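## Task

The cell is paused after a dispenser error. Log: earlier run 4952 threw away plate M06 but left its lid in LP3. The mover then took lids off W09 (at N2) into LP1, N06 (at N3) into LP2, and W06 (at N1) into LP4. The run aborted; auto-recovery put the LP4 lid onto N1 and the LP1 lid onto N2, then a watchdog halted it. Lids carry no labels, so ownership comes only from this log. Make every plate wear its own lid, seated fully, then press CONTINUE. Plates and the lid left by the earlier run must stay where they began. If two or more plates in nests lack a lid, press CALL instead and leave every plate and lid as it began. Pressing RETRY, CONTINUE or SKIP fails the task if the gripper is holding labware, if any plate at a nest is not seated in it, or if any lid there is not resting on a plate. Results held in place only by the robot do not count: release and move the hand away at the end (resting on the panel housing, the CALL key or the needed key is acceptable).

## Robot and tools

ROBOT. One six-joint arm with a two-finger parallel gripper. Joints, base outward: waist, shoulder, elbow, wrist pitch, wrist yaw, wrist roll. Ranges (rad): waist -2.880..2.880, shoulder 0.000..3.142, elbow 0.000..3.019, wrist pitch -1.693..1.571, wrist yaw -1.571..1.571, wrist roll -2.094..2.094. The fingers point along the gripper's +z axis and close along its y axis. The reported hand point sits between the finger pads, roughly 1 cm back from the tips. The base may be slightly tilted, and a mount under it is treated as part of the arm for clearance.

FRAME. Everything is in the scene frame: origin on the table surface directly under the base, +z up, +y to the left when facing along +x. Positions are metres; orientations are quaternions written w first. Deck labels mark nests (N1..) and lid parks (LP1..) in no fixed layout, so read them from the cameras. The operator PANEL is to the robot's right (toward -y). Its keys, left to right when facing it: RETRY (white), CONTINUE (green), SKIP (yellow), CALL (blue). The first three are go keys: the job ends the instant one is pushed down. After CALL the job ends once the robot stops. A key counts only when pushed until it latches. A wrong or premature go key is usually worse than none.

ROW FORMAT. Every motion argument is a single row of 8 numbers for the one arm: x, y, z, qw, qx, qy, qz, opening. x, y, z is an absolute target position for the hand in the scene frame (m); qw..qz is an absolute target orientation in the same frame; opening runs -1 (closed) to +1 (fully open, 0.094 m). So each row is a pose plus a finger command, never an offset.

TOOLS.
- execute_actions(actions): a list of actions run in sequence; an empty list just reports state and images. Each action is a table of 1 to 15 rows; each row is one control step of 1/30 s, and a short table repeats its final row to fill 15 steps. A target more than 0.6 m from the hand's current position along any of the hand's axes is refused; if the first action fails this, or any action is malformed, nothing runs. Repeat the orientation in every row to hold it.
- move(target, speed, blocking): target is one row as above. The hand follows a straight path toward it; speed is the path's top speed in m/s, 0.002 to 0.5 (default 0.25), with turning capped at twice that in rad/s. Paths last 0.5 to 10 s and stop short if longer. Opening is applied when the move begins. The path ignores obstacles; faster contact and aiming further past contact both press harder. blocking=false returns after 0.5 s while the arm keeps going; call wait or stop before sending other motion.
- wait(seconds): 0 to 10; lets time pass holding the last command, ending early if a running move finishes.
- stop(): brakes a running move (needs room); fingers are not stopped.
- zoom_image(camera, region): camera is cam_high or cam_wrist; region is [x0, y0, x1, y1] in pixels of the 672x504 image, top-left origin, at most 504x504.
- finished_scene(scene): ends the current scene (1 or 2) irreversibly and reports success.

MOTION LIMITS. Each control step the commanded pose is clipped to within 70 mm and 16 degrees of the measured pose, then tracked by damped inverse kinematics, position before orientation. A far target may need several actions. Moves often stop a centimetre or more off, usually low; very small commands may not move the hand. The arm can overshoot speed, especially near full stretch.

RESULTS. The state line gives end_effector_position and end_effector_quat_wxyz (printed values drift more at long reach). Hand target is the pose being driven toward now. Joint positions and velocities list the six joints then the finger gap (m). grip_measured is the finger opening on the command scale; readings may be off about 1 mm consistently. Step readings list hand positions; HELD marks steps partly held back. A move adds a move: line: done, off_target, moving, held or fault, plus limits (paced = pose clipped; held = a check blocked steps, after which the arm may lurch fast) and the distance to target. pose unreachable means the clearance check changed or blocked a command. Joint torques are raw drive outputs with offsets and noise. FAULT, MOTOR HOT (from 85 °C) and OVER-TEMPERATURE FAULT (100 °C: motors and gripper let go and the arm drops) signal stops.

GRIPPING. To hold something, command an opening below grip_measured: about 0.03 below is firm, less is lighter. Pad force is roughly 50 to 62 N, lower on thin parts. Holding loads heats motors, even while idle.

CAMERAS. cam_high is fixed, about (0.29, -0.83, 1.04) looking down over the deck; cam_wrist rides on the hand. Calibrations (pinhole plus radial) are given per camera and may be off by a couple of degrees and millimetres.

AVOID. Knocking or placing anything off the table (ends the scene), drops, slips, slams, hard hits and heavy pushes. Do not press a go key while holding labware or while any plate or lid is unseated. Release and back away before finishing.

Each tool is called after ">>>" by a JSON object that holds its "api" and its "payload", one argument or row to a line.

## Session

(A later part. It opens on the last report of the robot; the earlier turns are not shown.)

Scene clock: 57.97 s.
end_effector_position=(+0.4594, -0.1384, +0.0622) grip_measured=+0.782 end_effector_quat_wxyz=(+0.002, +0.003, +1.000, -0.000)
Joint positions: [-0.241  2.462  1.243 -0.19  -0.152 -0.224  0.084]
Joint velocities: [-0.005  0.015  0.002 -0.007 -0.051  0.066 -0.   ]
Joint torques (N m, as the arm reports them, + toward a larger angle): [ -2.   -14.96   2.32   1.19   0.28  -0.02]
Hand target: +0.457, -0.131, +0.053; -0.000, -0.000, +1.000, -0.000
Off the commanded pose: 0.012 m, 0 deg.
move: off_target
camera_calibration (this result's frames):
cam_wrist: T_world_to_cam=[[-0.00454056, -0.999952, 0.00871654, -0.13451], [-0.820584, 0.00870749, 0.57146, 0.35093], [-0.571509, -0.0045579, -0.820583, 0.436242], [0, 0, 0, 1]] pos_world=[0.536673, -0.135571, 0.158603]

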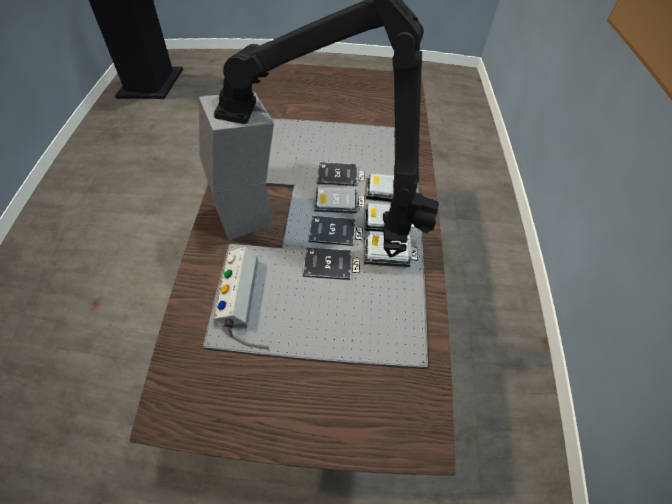

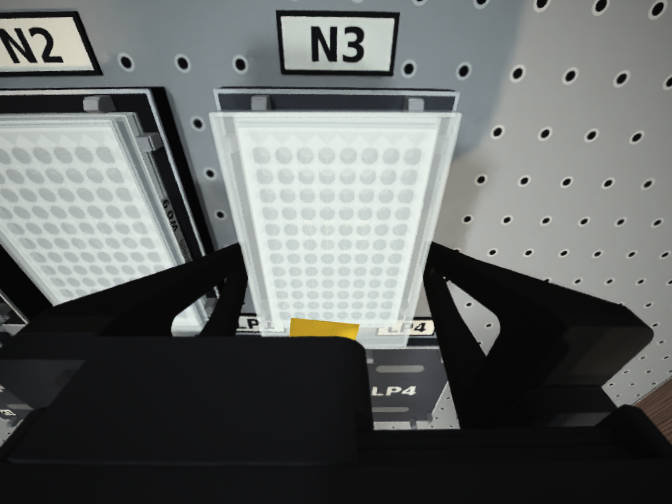

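>>> {"api": "move", "payload": {
  "target": [0.452, -0.130, 0.049, 0, 0, 1, 0, 0.745],
  "speed": 0.03
}}

Scene clock: 59.97 s.
end_effector_position=(+0.4631, -0.1393, +0.0620) grip_measured=+0.782 end_effector_quat_wxyz=(+0.010, +0.003, +1.000, -0.002)
Joint positions: [-0.241  2.462  1.243 -0.173 -0.152 -0.223  0.084]
Joint velocities: [-0.005 -0.005  0.007 -0.012 -0.037  0.007 -0.   ]
Joint torques (N m, as the arm reports them, + toward a larger angle): [ -1.65 -14.34   1.62   1.31   0.26  -0.02]
Hand target: +0.452, -0.130, +0.050; -0.000, -0.000, +1.000, -0.000
Off the commanded pose: 0.019 m, 1 deg.
move: off_target
camera_calibration (this result's frames):
cam_wrist: T_world_to_cam=[[-0.00343758, -0.999919, 0.0122732, -0.136111], [-0.829309, 0.00970873, 0.558706, 0.35902], [-0.55878, -0.0082577, -0.829275, 0.432389], [0, 0, 0, 1]] pos_world=[0.538881, -0.136015, 0.159653]

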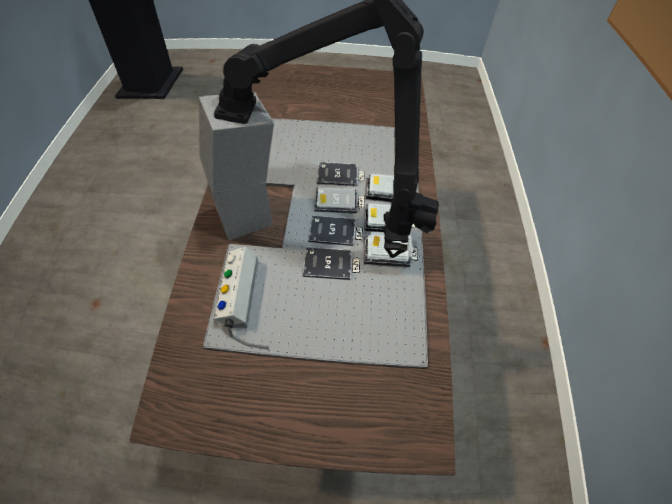

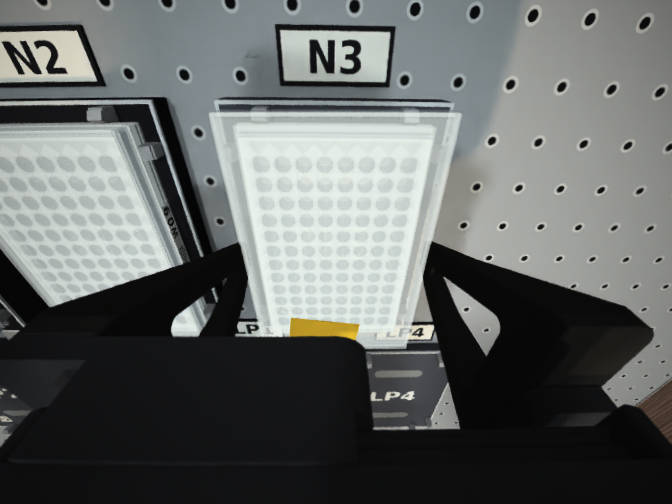

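>>> {"api": "move", "payload": {
  "target": [0.447, -0.129, 0.048, 0, 0, 1, 0, 0.745],
  "speed": 0.03
}}

Scene clock: 70.60 s.
end_effector_position=(+0.4569, -0.1381, +0.0604) grip_measured=+0.782 end_effector_quat_wxyz=(+0.009, +0.004, +1.000, -0.002)
Joint positions: [-0.241  2.464  1.228 -0.16  -0.152 -0.221  0.084]
Joint velocities: [-0.005 -0.005  0.012 -0.002 -0.037  0.022  0.001]
Joint torques (N m, as the arm reports them, + toward a larger angle): [ -1.57 -14.19   1.61   1.15   0.25   0.01]
Hand target: +0.447, -0.129, +0.048; -0.000, +0.000, +1.000, -0.000
Off the commanded pose: 0.018 m, 1 deg.
move: off_target
camera_calibration (this result's frames):
cam_wrist: T_world_to_cam=[[-0.00490531, -0.999915, 0.0121137, -0.134281], [-0.828015, 0.0108536, 0.560601, 0.354191], [-0.560685, -0.00728043, -0.827997, 0.428429], [0, 0, 0, 1]] pos_world=[0.53283, -0.134995, 0.157805]

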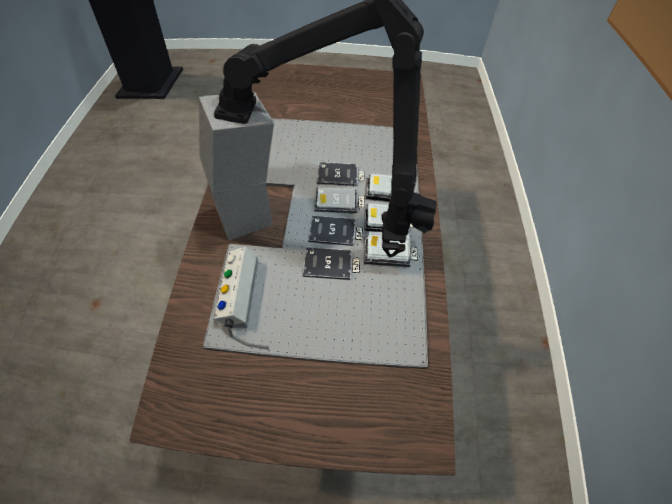

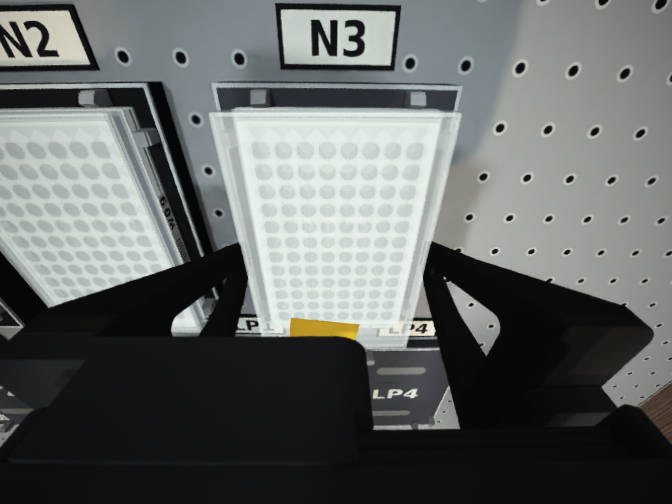

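>>> {"api": "move", "payload": {
  "target": [0.4575, -0.131, 0.095, 0, 0, 1, 0, 0.745],
  "speed": 0.1
}}

>>> {"api": "move", "payload": {
  "target": [0.4575, -0.132, 0.050, 0, 0, 1, 0, 0.745],
  "speed": 0.06
}}

Scene clock: 76.30 s.
end_effector_position=(+0.4563, -0.1332, +0.0911) grip_measured=+0.782 end_effector_quat_wxyz=(+0.001, +0.005, +1.000, +0.000)
Joint positions: [-0.241  2.384  1.185 -0.211 -0.152 -0.221  0.084]
Joint velocities: [-0.005 -0.005  0.007 -0.002  0.051 -0.037 -0.   ]
Joint torques (N m, as the arm reports them, + toward a larger angle): [ -2.59 -17.53   1.99   0.32   0.15  -0.13]
Hand target: +0.458, -0.131, +0.095; -0.000, +0.000, +1.000, -0.000
Off the commanded pose: 0.005 m, 1 deg.
move: done
camera_calibration (this result's frames):
cam_wrist: T_world_to_cam=[[-0.00710072, -0.999937, 0.00865832, -0.128404], [-0.819458, 0.010781, 0.573038, 0.331379], [-0.573095, -0.00302615, -0.819483, 0.459068], [0, 0, 0, 1]] pos_world=[0.533729, -0.13058, 0.187418]

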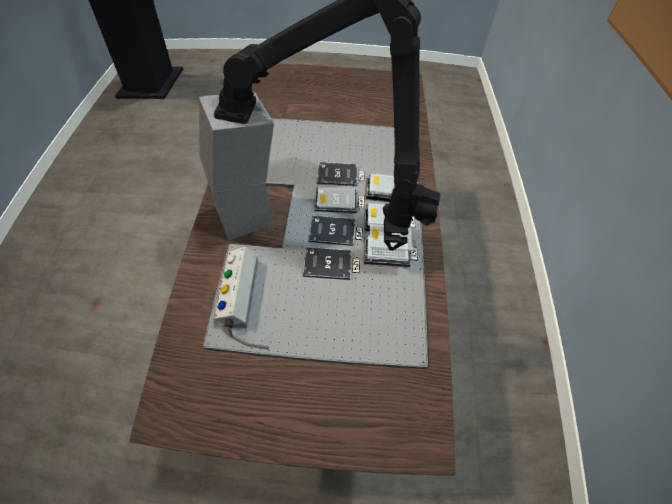

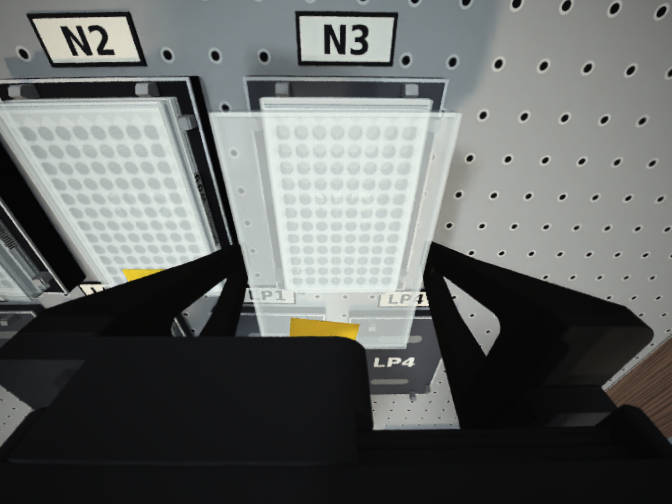

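Scene clock: 77.33 s.
end_effector_position=(+0.4549, -0.1379, +0.0587) grip_measured=+0.782 end_effector_quat_wxyz=(-0.002, +0.005, +1.000, +0.001)
Joint positions: [-0.241  2.469  1.241 -0.188 -0.152 -0.221  0.084]
Joint velocities: [ 0.005 -0.005  0.007 -0.012 -0.022 -0.037 -0.001]
Joint torques (N m, as the arm reports them, + toward a larger angle): [ -1.8  -14.64   2.88   1.19   0.21  -0.03]
Hand target: +0.457, -0.132, +0.050; -0.000, +0.000, +1.000, +0.000
Off the commanded pose: 0.011 m, 1 deg.
move: off_target
camera_calibration (this result's frames):
cam_wrist: T_world_to_cam=[[-0.00797154, -0.999941, 0.00731887, -0.132382], [-0.816068, 0.0107352, 0.577856, 0.346982], [-0.5779, -0.0013663, -0.816106, 0.43392], [0, 0, 0, 1]] pos_world=[0.532868, -0.135507, 0.154589]

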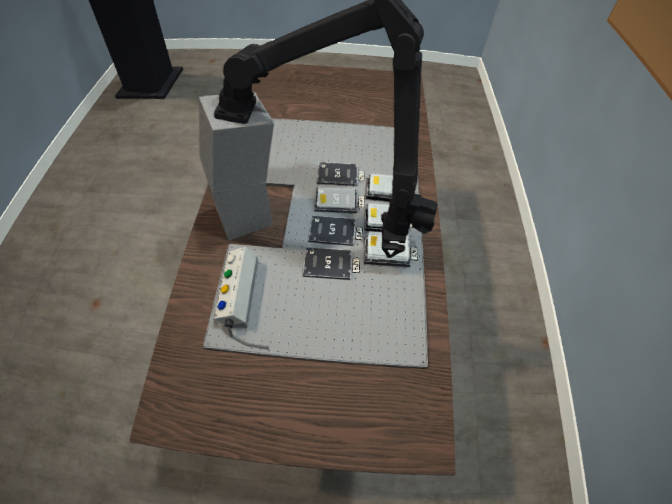

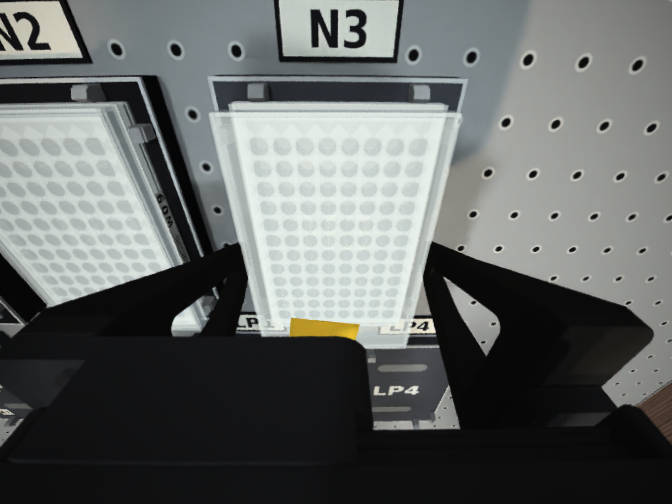

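>>> {"api": "move", "payload": {
  "target": [0.4575, -0.132, 0.033, 0, 0, 1, 0, 0.745],
  "speed": 0.03
}}

Scene clock: 79.23 s.
end_effector_position=(+0.4604, -0.1400, +0.0510) grip_measured=+0.782 end_effector_quat_wxyz=(+0.003, +0.004, +1.000, -0.000)
Joint positions: [-0.241  2.491  1.265 -0.18  -0.152 -0.221  0.084]
Joint velocities: [-0.024  0.005 -0.002 -0.012 -0.051  0.051  0.   ]
Joint torques (N m, as the arm reports them, + toward a larger angle): [ -1.56 -13.48   3.38   1.41   0.26   0.  ]
Hand target: +0.457, -0.132, +0.034; -0.000, -0.000, +1.000, +0.000
Off the commanded pose: 0.020 m, 1 deg.
move: off_target
camera_calibration (this result's frames):
cam_wrist: T_world_to_cam=[[-0.00614064, -0.99994, 0.00906568, -0.135248], [-0.821779, 0.0102117, 0.569716, 0.359003], [-0.569774, -0.00395156, -0.821792, 0.426991], [0, 0, 0, 1]] pos_world=[0.537479, -0.137218, 0.147595]

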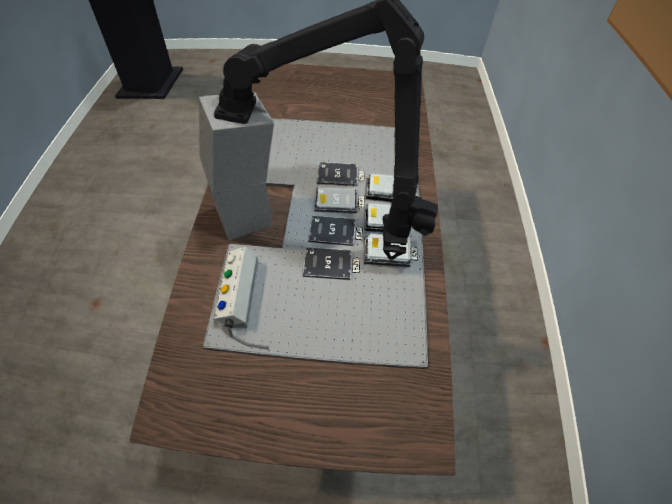

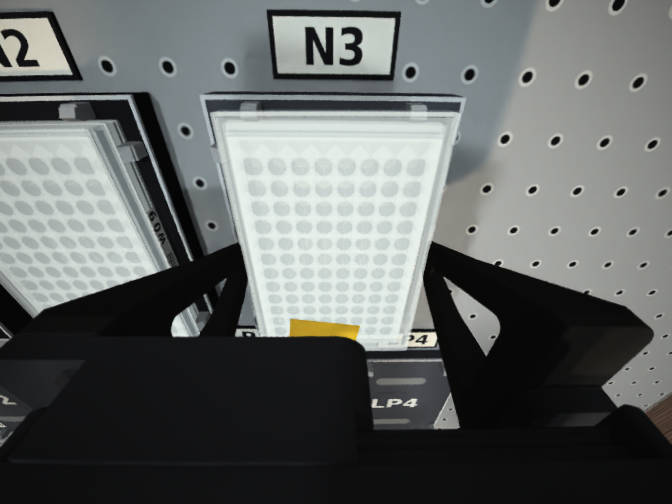

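>>> {"api": "move", "payload": {
  "target": [0.449, -0.130, 0.037, 0, 0, 1, 0, 0.745],
  "speed": 0.03
}}

Scene clock: 85.63 s.
end_effector_position=(+0.4597, -0.1399, +0.0505) grip_measured=+0.782 end_effector_quat_wxyz=(+0.008, +0.004, +1.000, -0.001)
Joint positions: [-0.241  2.491  1.257 -0.162 -0.152 -0.22   0.084]
Joint velocities: [-0.015 -0.015 -0.007 -0.017 -0.022  0.022 -0.   ]
Joint torques (N m, as the arm reports them, + toward a larger angle): [ -1.57 -14.39   1.42   1.47   0.28  -0.01]
Hand target: +0.449, -0.130, +0.038; -0.000, -0.000, +1.000, -0.000
Off the commanded pose: 0.020 m, 1 deg.
move: off_target
camera_calibration (this result's frames):
cam_wrist: T_world_to_cam=[[-0.00594489, -0.99992, 0.0111523, -0.135361], [-0.826977, 0.0111862, 0.562124, 0.361649], [-0.562204, -0.00588096, -0.826978, 0.422683], [0, 0, 0, 1]] pos_world=[0.535905, -0.13691, 0.147767]

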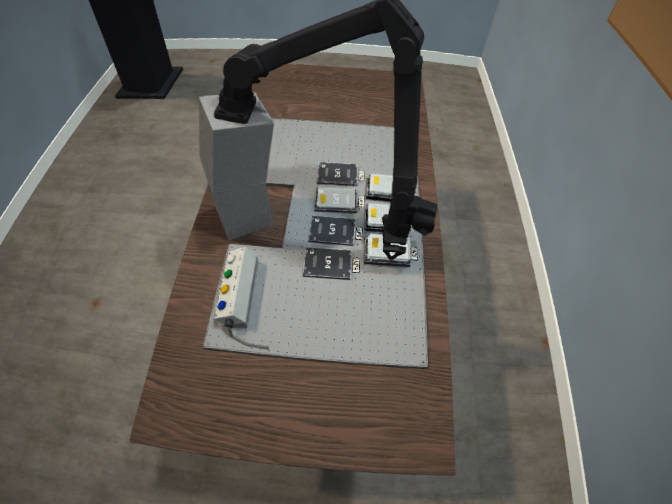

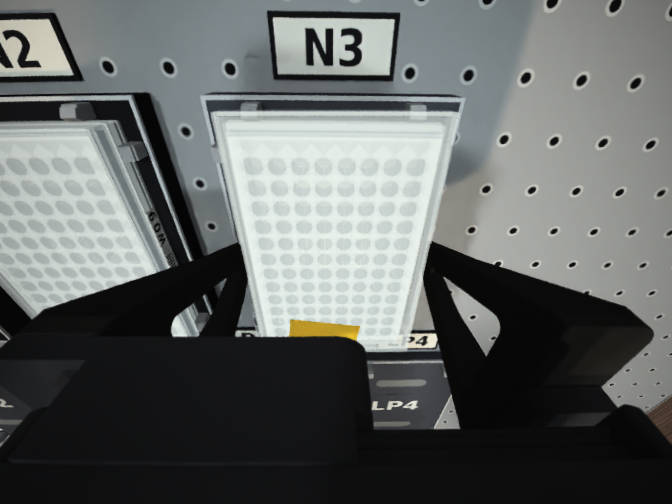

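>>> {"api": "move", "payload": {
  "target": [0.4435, -0.129, 0.037, 0, 0, 1, 0, 0.745],
  "speed": 0.03
}}

Scene clock: 87.57 s.
end_effector_position=(+0.4591, -0.1397, +0.0504) grip_measured=+0.782 end_effector_quat_wxyz=(+0.014, +0.004, +1.000, -0.002)
Joint positions: [-0.241  2.49   1.247 -0.142 -0.152 -0.218  0.084]
Joint velocities: [-0.005 -0.005 -0.022 -0.012  0.095  0.051  0.   ]
Joint torques (N m, as the arm reports them, + toward a larger angle): [ -1.61 -14.46   0.85   1.23   0.3   -0.03]
Hand target: +0.443, -0.129, +0.038; -0.000, +0.000, +1.000, -0.000
Off the commanded pose: 0.023 m, 2 deg.
move: off_target
camera_calibration (this result's frames):
cam_wrist: T_world_to_cam=[[-0.00587827, -0.999895, 0.0132684, -0.1353], [-0.833171, 0.0122347, 0.552879, 0.364648], [-0.552984, -0.00780491, -0.833156, 0.418061], [0, 0, 0, 1]] pos_world=[0.5342, -0.136485, 0.148499]

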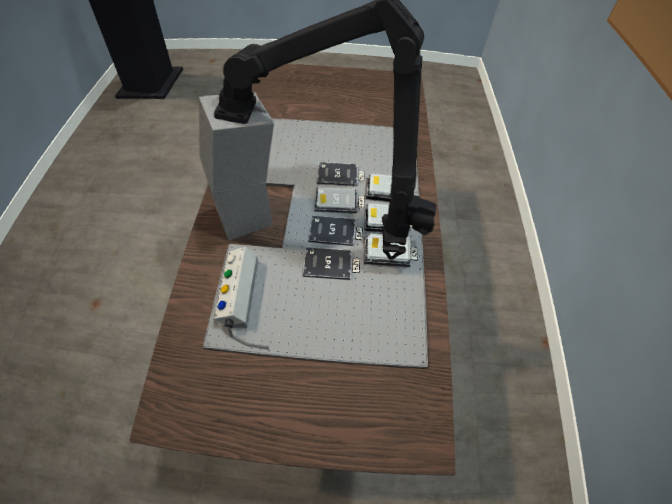

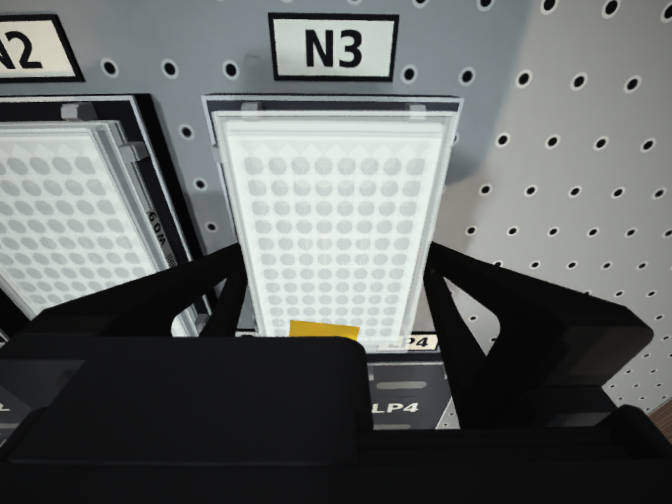

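>>> {"api": "zoom_image", "payload": {
  "camera": "cam_high",
  "region": [350, 190, 450, 280]
}}

Region (350, 190, 450, 280) of cam_high's 672x504 image, scaled by 5.040, with more detail than that image has; it fills the top 454 rows of this view, and the rest is white.

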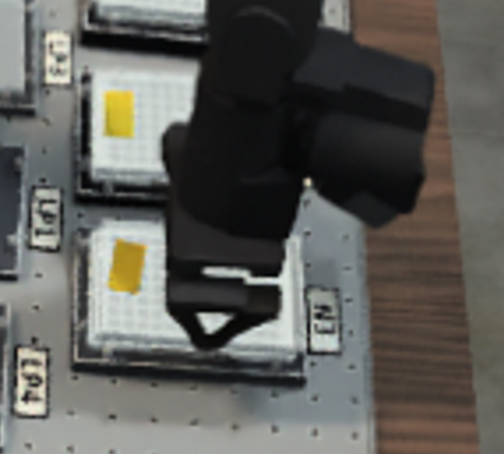

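>>> {"api": "move", "payload": {
  "target": [0.4565, -0.131, 0.095, 0, 0, 1, 0, 0.745],
  "speed": 0.08
}}

Scene clock: 90.30 s.
end_effector_position=(+0.4555, -0.1325, +0.0906) grip_measured=+0.782 end_effector_quat_wxyz=(+0.001, +0.006, +1.000, +0.001)
Joint positions: [-0.241  2.385  1.183 -0.209 -0.153 -0.219  0.084]
Joint velocities: [ 0.005  0.015  0.022  0.002 -0.007 -0.007  0.   ]
Joint torques (N m, as the arm reports them, + toward a larger angle): [ -2.58 -17.03   1.91   0.35   0.2   -0.16]
Hand target: +0.457, -0.131, +0.095; -0.000, +0.000, +1.000, -0.000
Off the commanded pose: 0.005 m, 1 deg.
move: done
camera_calibration (this result's frames):
cam_wrist: T_world_to_cam=[[-0.00864303, -0.999935, 0.00739405, -0.126879], [-0.819543, 0.0113202, 0.572906, 0.331182], [-0.572953, -0.0011081, -0.819588, 0.458399], [0, 0, 0, 1]] pos_world=[0.532962, -0.130112, 0.1869]

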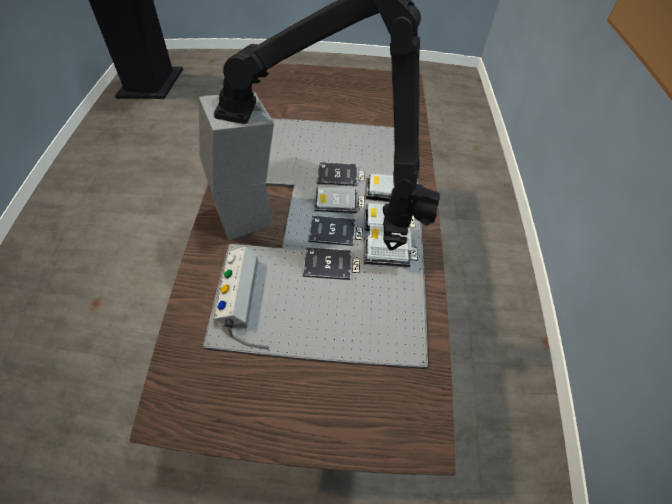

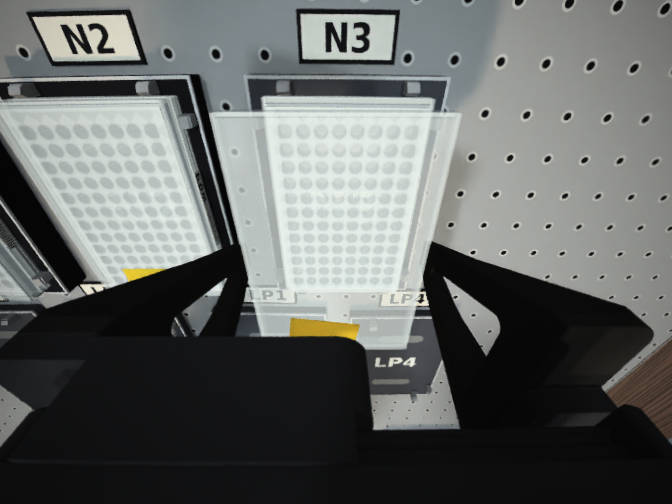

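>>> {"api": "move", "payload": {
  "target": [0.4565, -0.132, 0.034, 0, 0, 1, 0, 0.745],
  "speed": 0.05
}}

Scene clock: 92.23 s.
end_effector_position=(+0.4568, -0.1392, +0.0502) grip_measured=+0.782 end_effector_quat_wxyz=(+0.002, +0.006, +1.000, +0.000)
Joint positions: [-0.241  2.492  1.258 -0.176 -0.152 -0.219  0.084]
Joint velocities: [-0.015 -0.005 -0.007  0.012 -0.154  0.051 -0.002]
Joint torques (N m, as the arm reports them, + toward a larger angle): [ -1.67 -13.33   3.57   1.35   0.3   -0.03]
Hand target: +0.456, -0.132, +0.035; -0.000, +0.000, +1.000, -0.000
Off the commanded pose: 0.018 m, 1 deg.
move: off_target
camera_calibration (this result's frames):
cam_wrist: T_world_to_cam=[[-0.00897032, -0.999929, 0.00784803, -0.133115], [-0.819699, 0.0118482, 0.572672, 0.355607], [-0.572724, -0.00129598, -0.819747, 0.425886], [0, 0, 0, 1]] pos_world=[0.534212, -0.136767, 0.146518]

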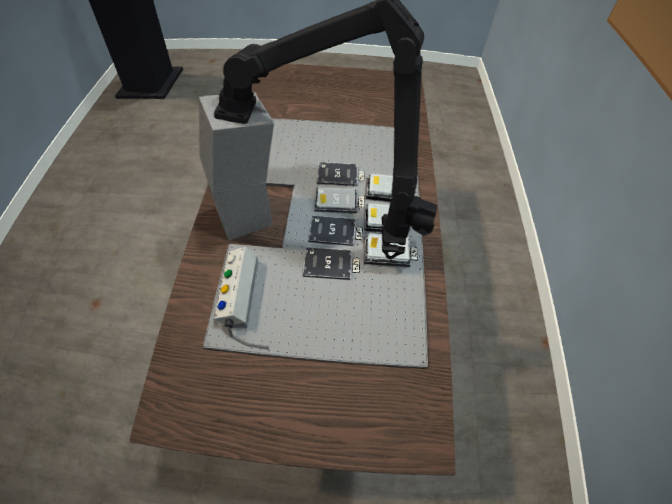

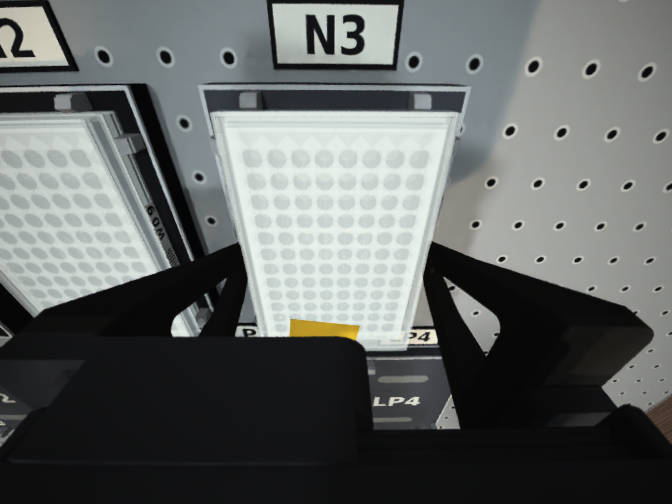

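>>> {"api": "zoom_image", "payload": {
  "camera": "cam_wrist",
  "region": [0, 60, 480, 260]
}}

Region (0, 60, 480, 260) of cam_wrist's 672x504 image, scaled by 1.050, with more detail than that image has; it fills the top 210 rows of this view, and the rest is white.

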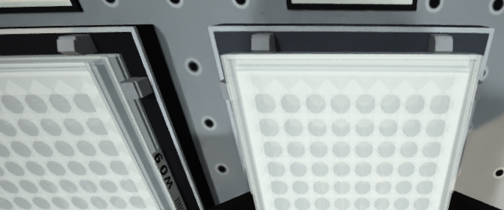

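>>> {"api": "move", "payload": {
  "target": [0.4568, -0.1392, 0.052, 0, 0, 1, 0, 1],
  "speed": 0.05
}}

>>> {"api": "move", "payload": {
  "target": [0.47, -0.135, 0.12, 0, 0, 1, 0, 1],
  "speed": 0.1
}}

Scene clock: 95.47 s.
end_effector_position=(+0.4566, -0.1390, +0.0503) grip_measured=+1.000 end_effector_quat_wxyz=(+0.001, +0.004, +1.000, +0.001)
Joint positions: [-0.241  2.492  1.257 -0.176 -0.153 -0.222  0.094]
Joint velocities: [-0.015  0.005 -0.012 -0.002 -0.022  0.007  0.   ]
Joint torques (N m, as the arm reports them, + toward a larger angle): [ -2.95 -17.05   1.86   0.48   0.16  -0.16]
Hand target: +0.457, -0.139, +0.052; +0.000, +0.000, +1.000, +0.000
Off the commanded pose: 0.002 m, 0 deg.
move: done
camera_calibration (this result's frames):
cam_wrist: T_world_to_cam=[[-0.00559143, -0.999957, 0.00740275, -0.134498], [-0.819576, 0.00882404, 0.572903, 0.354843], [-0.572944, -0.00286377, -0.81959, 0.425707], [0, 0, 0, 1]] pos_world=[0.533975, -0.136404, 0.14661]

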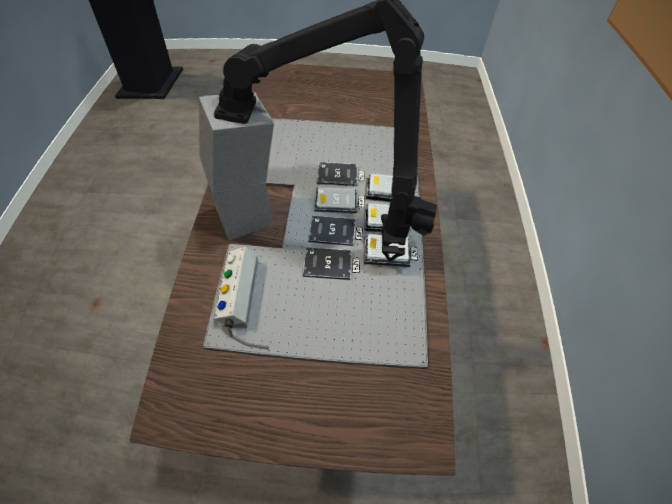

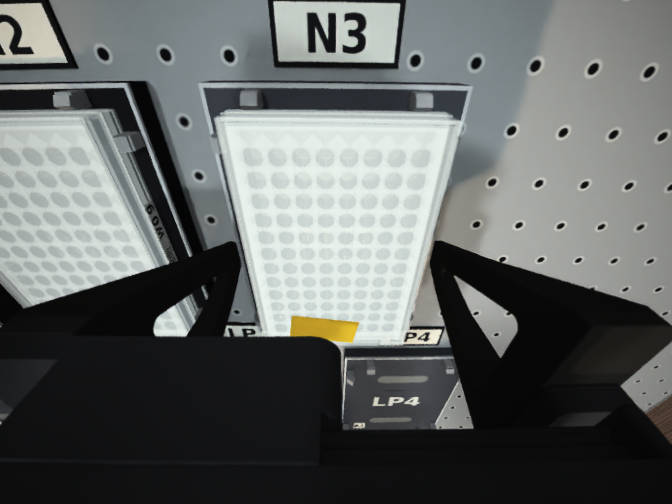

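Scene clock: 96.70 s.
end_effector_position=(+0.4706, -0.1321, +0.1157) grip_measured=+1.000 end_effector_quat_wxyz=(+0.001, +0.001, +1.000, +0.001)
Joint positions: [-0.241  2.329  1.192 -0.274 -0.153 -0.229  0.094]
Joint velocities: [ 0.005 -0.005 -0.012  0.002  0.022 -0.11   0.   ]
Joint torques (N m, as the arm reports them, + toward a larger angle): [ -3.36 -17.28   2.58   0.32   0.12  -0.13]
Hand target: +0.470, -0.135, +0.120; -0.000, +0.000, +1.000, -0.000
Off the commanded pose: 0.005 m, 0 deg.
move: done
camera_calibration (this result's frames):
cam_wrist: T_world_to_cam=[[0.00122021, -0.999972, 0.00733571, -0.131188], [-0.819411, 0.00320504, 0.573197, 0.327957], [-0.573205, -0.00671038, -0.819385, 0.486968], [0, 0, 0, 1]] pos_world=[0.548024, -0.128968, 0.211992]

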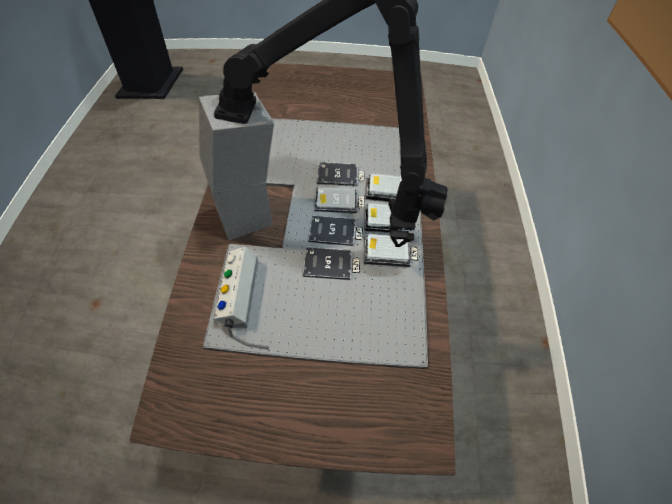

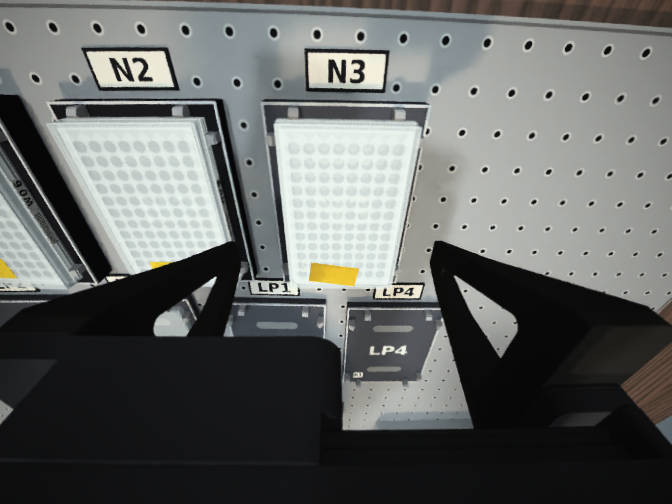

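>>> {"api": "zoom_image", "payload": {
  "camera": "cam_wrist",
  "region": [240, 90, 450, 300]
}}

>>> {"api": "zoom_image", "payload": {
  "camera": "cam_high",
  "region": [350, 200, 430, 280]
}}

Region (240, 90, 450, 300) of cam_wrist's 672x504 image, scaled by 2.400, with more detail than that image has.

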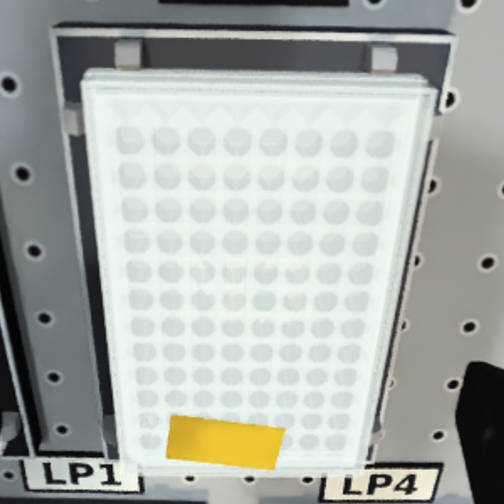

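Region (350, 200, 430, 280) of cam_high's 672x504 image, scaled by 6.300, with more detail than that image has.

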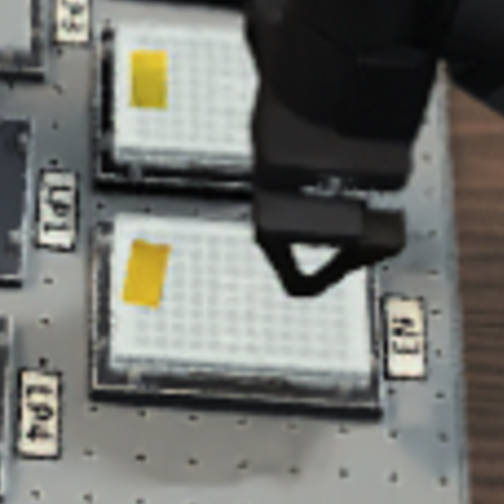

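>>> {"api": "move", "payload": {
  "target": [0.58, 0.0, 0.10, -0.3007, 0, 0.9537, 0, 1],
  "speed": 0.25
}}

Scene clock: 106.23 s.
end_effector_position=(+0.5807, -0.0040, +0.1088) grip_measured=+1.000 end_effector_quat_wxyz=(-0.298, +0.002, +0.955, -0.006)
Joint positions: [ 0.017  2.748  2.228 -1.468 -0.092 -0.034  0.094]
Joint velocities: [ 0.005 -0.015  0.012  0.007 -0.051  0.022  0.   ]
Joint torques (N m, as the arm reports them, + toward a larger angle): [ -2.27 -19.57   8.51  -0.9   -0.01  -0.02]
Hand target: +0.580, -0.002, +0.101; -0.302, +0.004, +0.953, -0.005
Off the commanded pose: 0.010 m, 1 deg.
move: done
camera_calibration (this result's frames):
cam_wrist: T_world_to_cam=[[0.007178, -0.999826, 0.0172209, -0.00766832], [-0.346412, 0.0136688, 0.937983, 0.107418], [-0.938055, -0.0126984, -0.346253, 0.705671], [0, 0, 0, 1]] pos_world=[0.699225, -0.000174383, 0.143716]

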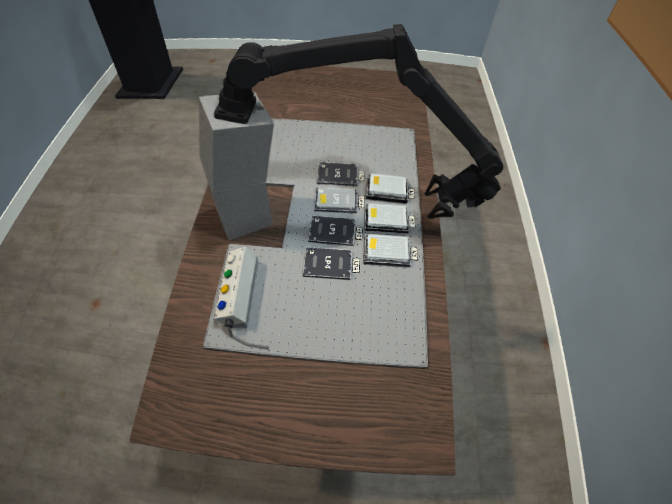

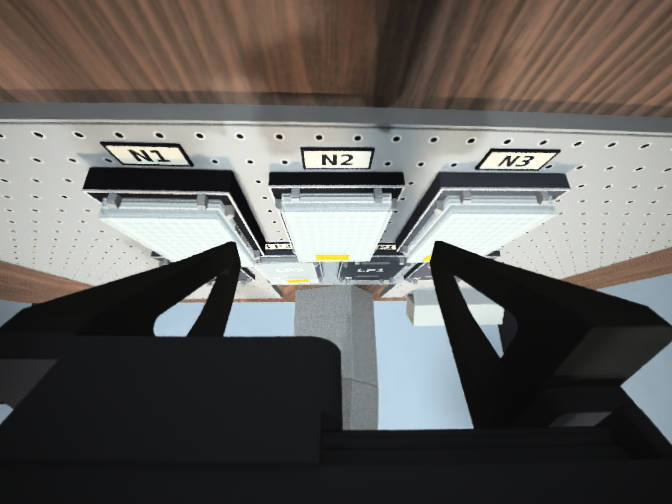

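>>> {"api": "zoom_image", "payload": {
  "camera": "cam_wrist",
  "region": [70, 140, 330, 270]
}}

>>> {"api": "zoom_image", "payload": {
  "camera": "cam_wrist",
  "region": [260, 140, 580, 270]
}}

>>> {"api": "zoom_image", "payload": {
  "camera": "cam_high",
  "region": [350, 165, 430, 275]
}}

Region (70, 140, 330, 270) of cam_wrist's 672x504 image, scaled by 1.938, with more detail than that image has.

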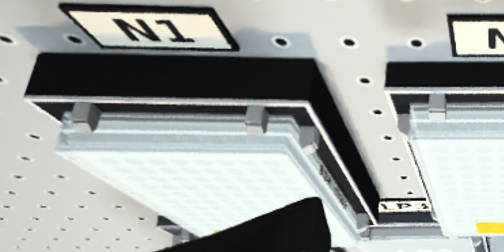

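Region (260, 140, 580, 270) of cam_wrist's 672x504 image, scaled by 1.575, with more detail than that image has; it fills the top 205 rows of this view, and the rest is white.

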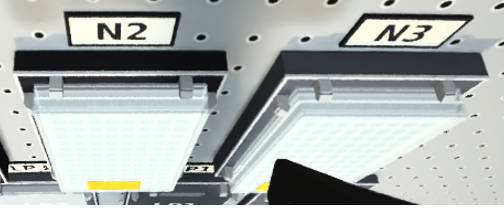

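Region (350, 165, 430, 275) of cam_high's 672x504 image, scaled by 4.582, with more detail than that image has; it fills the left 367 columns of this view, and the rest is white.

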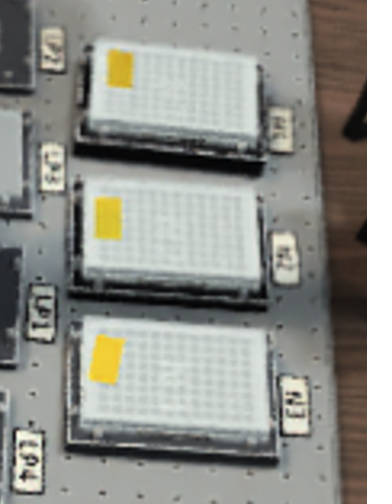

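>>> {"api": "zoom_image", "payload": {
  "camera": "cam_wrist",
  "region": [400, 165, 580, 265]
}}

>>> {"api": "zoom_image", "payload": {
  "camera": "cam_wrist",
  "region": [260, 165, 420, 265]
}}

Region (400, 165, 580, 265) of cam_wrist's 672x504 image, scaled by 2.800, with more detail than that image has.

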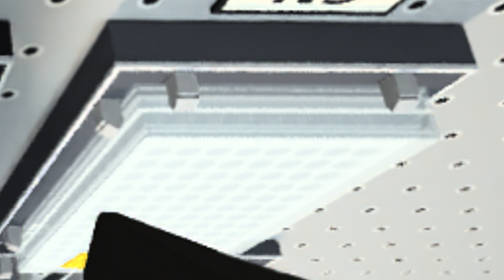

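Region (260, 165, 420, 265) of cam_wrist's 672x504 image, scaled by 3.150, with more detail than that image has; it fills the top 315 rows of this view, and the rest is white.

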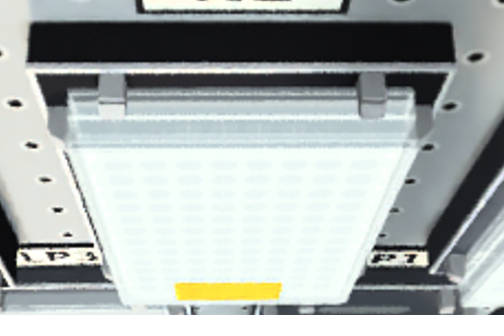

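>>> {"api": "move", "payload": {
  "target": [0.58, -0.14, 0.10, -0.3007, 0, 0.9537, 0, 1],
  "speed": 0.25
}}

Scene clock: 111.13 s.
end_effector_position=(+0.5780, -0.1467, +0.1095) grip_measured=+1.000 end_effector_quat_wxyz=(-0.293, +0.010, +0.956, -0.001)
Joint positions: [-0.188  2.815  2.327 -1.503 -0.023 -0.208  0.094]
Joint velocities: [-0.005 -0.015  0.007  0.002 -0.037 -0.037  0.   ]
Joint torques (N m, as the arm reports them, + toward a larger angle): [ -2.78 -19.97   8.77  -0.84   0.25  -0.14]
Hand target: +0.578, -0.140, +0.100; -0.299, -0.000, +0.954, +0.000
Off the commanded pose: 0.012 m, 1 deg.
move: off_target
camera_calibration (this result's frames):
cam_wrist: T_world_to_cam=[[-0.0112079, -0.999853, 0.012973, -0.13925], [-0.354087, 0.0161017, 0.935074, 0.112856], [-0.935145, 0.00588662, -0.354215, 0.703497], [0, 0, 0, 1]] pos_world=[0.696272, -0.145188, 0.145467]

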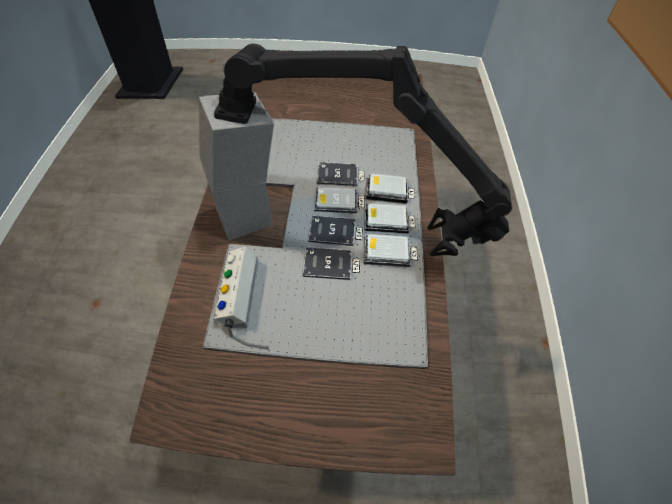

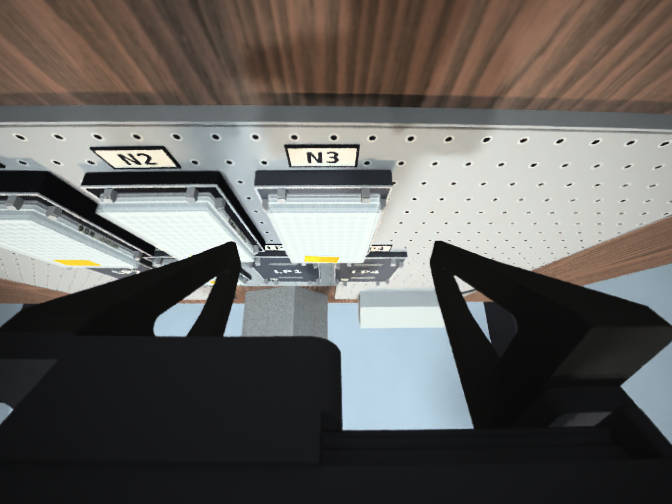

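>>> {"api": "zoom_image", "payload": {
  "camera": "cam_wrist",
  "region": [245, 163, 405, 273]
}}

>>> {"api": "zoom_image", "payload": {
  "camera": "cam_wrist",
  "region": [0, 163, 260, 283]
}}

Region (245, 163, 405, 273) of cam_wrist's 672x504 image, scaled by 3.150, with more detail than that image has; it fills the top 346 rows of this view, and the rest is white.

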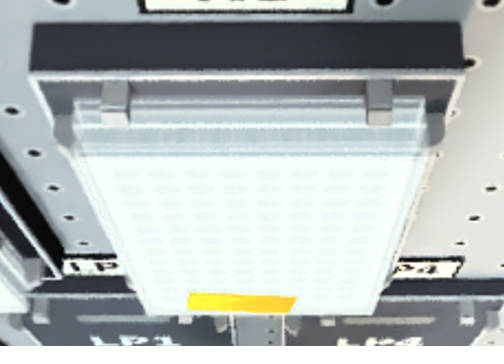

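Region (0, 163, 260, 283) of cam_wrist's 672x504 image, scaled by 1.938, with more detail than that image has; it fills the top 233 rows of this view, and the rest is white.

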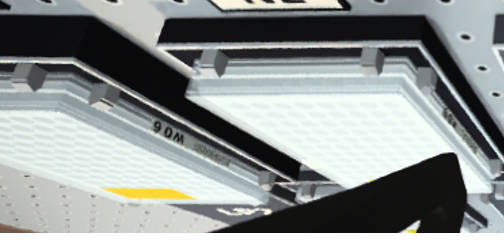

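>>> {"api": "move", "payload": {
  "target": [0.10, -0.30, 0.25, 0, 0, 1, 0, -1],
  "speed": 0.35
}}

Scene clock: 116.53 s.
end_effector_position=(+0.0925, -0.2921, +0.2458) grip_measured=-0.992 end_effector_quat_wxyz=(+0.004, +0.012, +1.000, +0.007)
Joint positions: [-1.257  2.07   0.628 -0.187 -0.225 -1.242  0.   ]
Joint velocities: [ 0.005 -0.015 -0.002  0.007  0.11   0.037  0.   ]
Joint torques (N m, as the arm reports them, + toward a larger angle): [ -1.61 -11.85   1.96   0.45  -0.17  -0.12]
Hand target: +0.100, -0.295, +0.250; +0.007, -0.002, +1.000, +0.003
Off the commanded pose: 0.012 m, 2 deg.
move: off_target
camera_calibration (this result's frames):
cam_wrist: T_world_to_cam=[[-0.0219405, -0.999743, -0.00575202, -0.286213], [-0.822617, 0.014783, 0.568403, -0.0510406], [-0.568172, 0.0172028, -0.82273, 0.383174], [0, 0, 0, 1]] pos_world=[0.169442, -0.291976, 0.342614]

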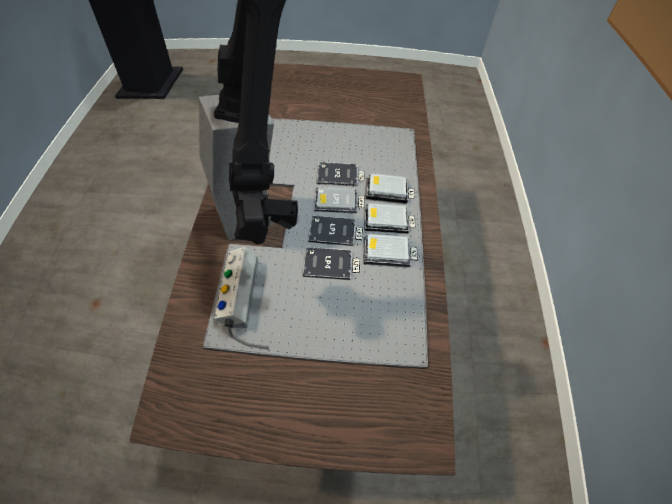

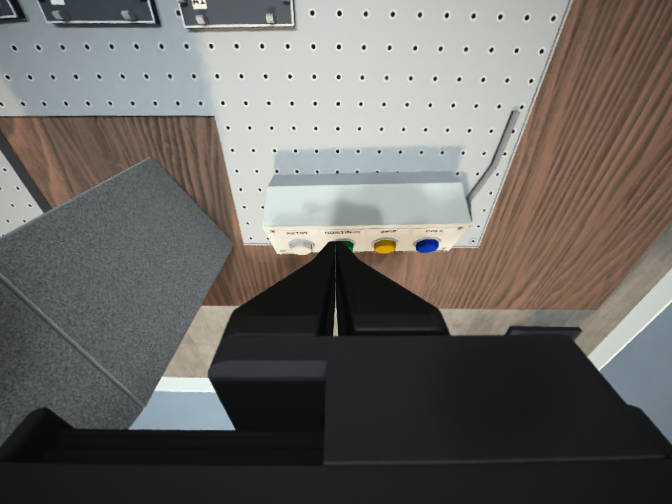

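>>> {"api": "move", "payload": {
  "target": [-0.075, -0.30, 0.12, 0.3827, 0, 0.9239, 0, -1],
  "speed": 0.2
}}

Scene clock: 122.23 s.
end_effector_position=(-0.0773, -0.3055, +0.1249) grip_measured=-0.992 end_effector_quat_wxyz=(+0.328, +0.066, +0.942, -0.014)
Joint positions: [-2.061  2.742  1.033 -0.368 -0.72  -2.07   0.   ]
Joint velocities: [ 0.005 -0.005  0.037  0.007 -0.007  0.007  0.001]
Joint torques (N m, as the arm reports them, + toward a larger angle): [ -2.05 -13.26   0.59  -0.36  -0.53  -0.11]
Hand target: -0.076, -0.299, +0.121; +0.334, +0.069, +0.940, -0.007
Off the commanded pose: 0.008 m, 10 deg.
joint sent to its limit — the command would take joint 6 (wrist roll) past its lower limit, so that joint was sent only as far as its limit.
move: off_target
camera_calibration (this result's frames):
cam_wrist: T_world_to_cam=[[-0.13672, -0.99057, -0.00887814, -0.309741], [-0.988944, 0.137004, -0.0567513, -0.0192613], [0.0574324, 0.00102097, -0.998349, 0.252723], [0, 0, 0, 1]] pos_world=[-0.0759106, -0.304439, 0.248463]

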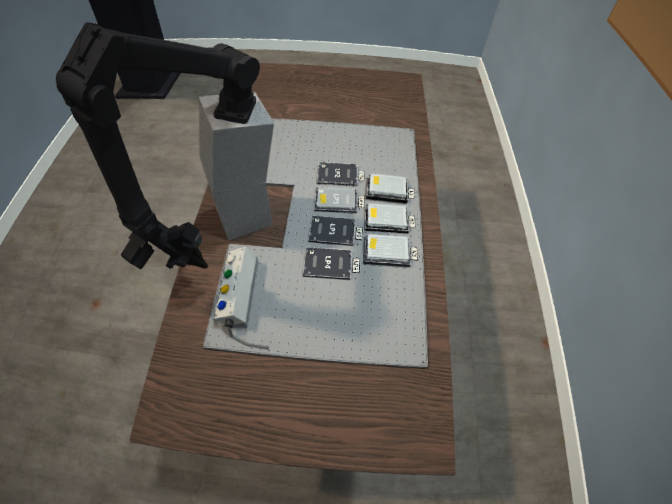

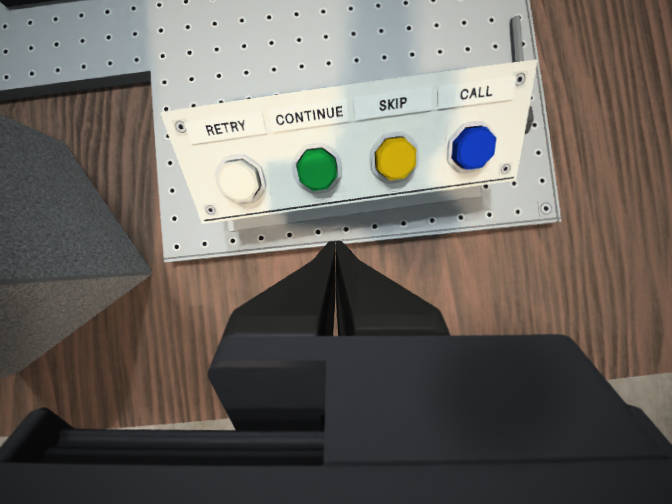

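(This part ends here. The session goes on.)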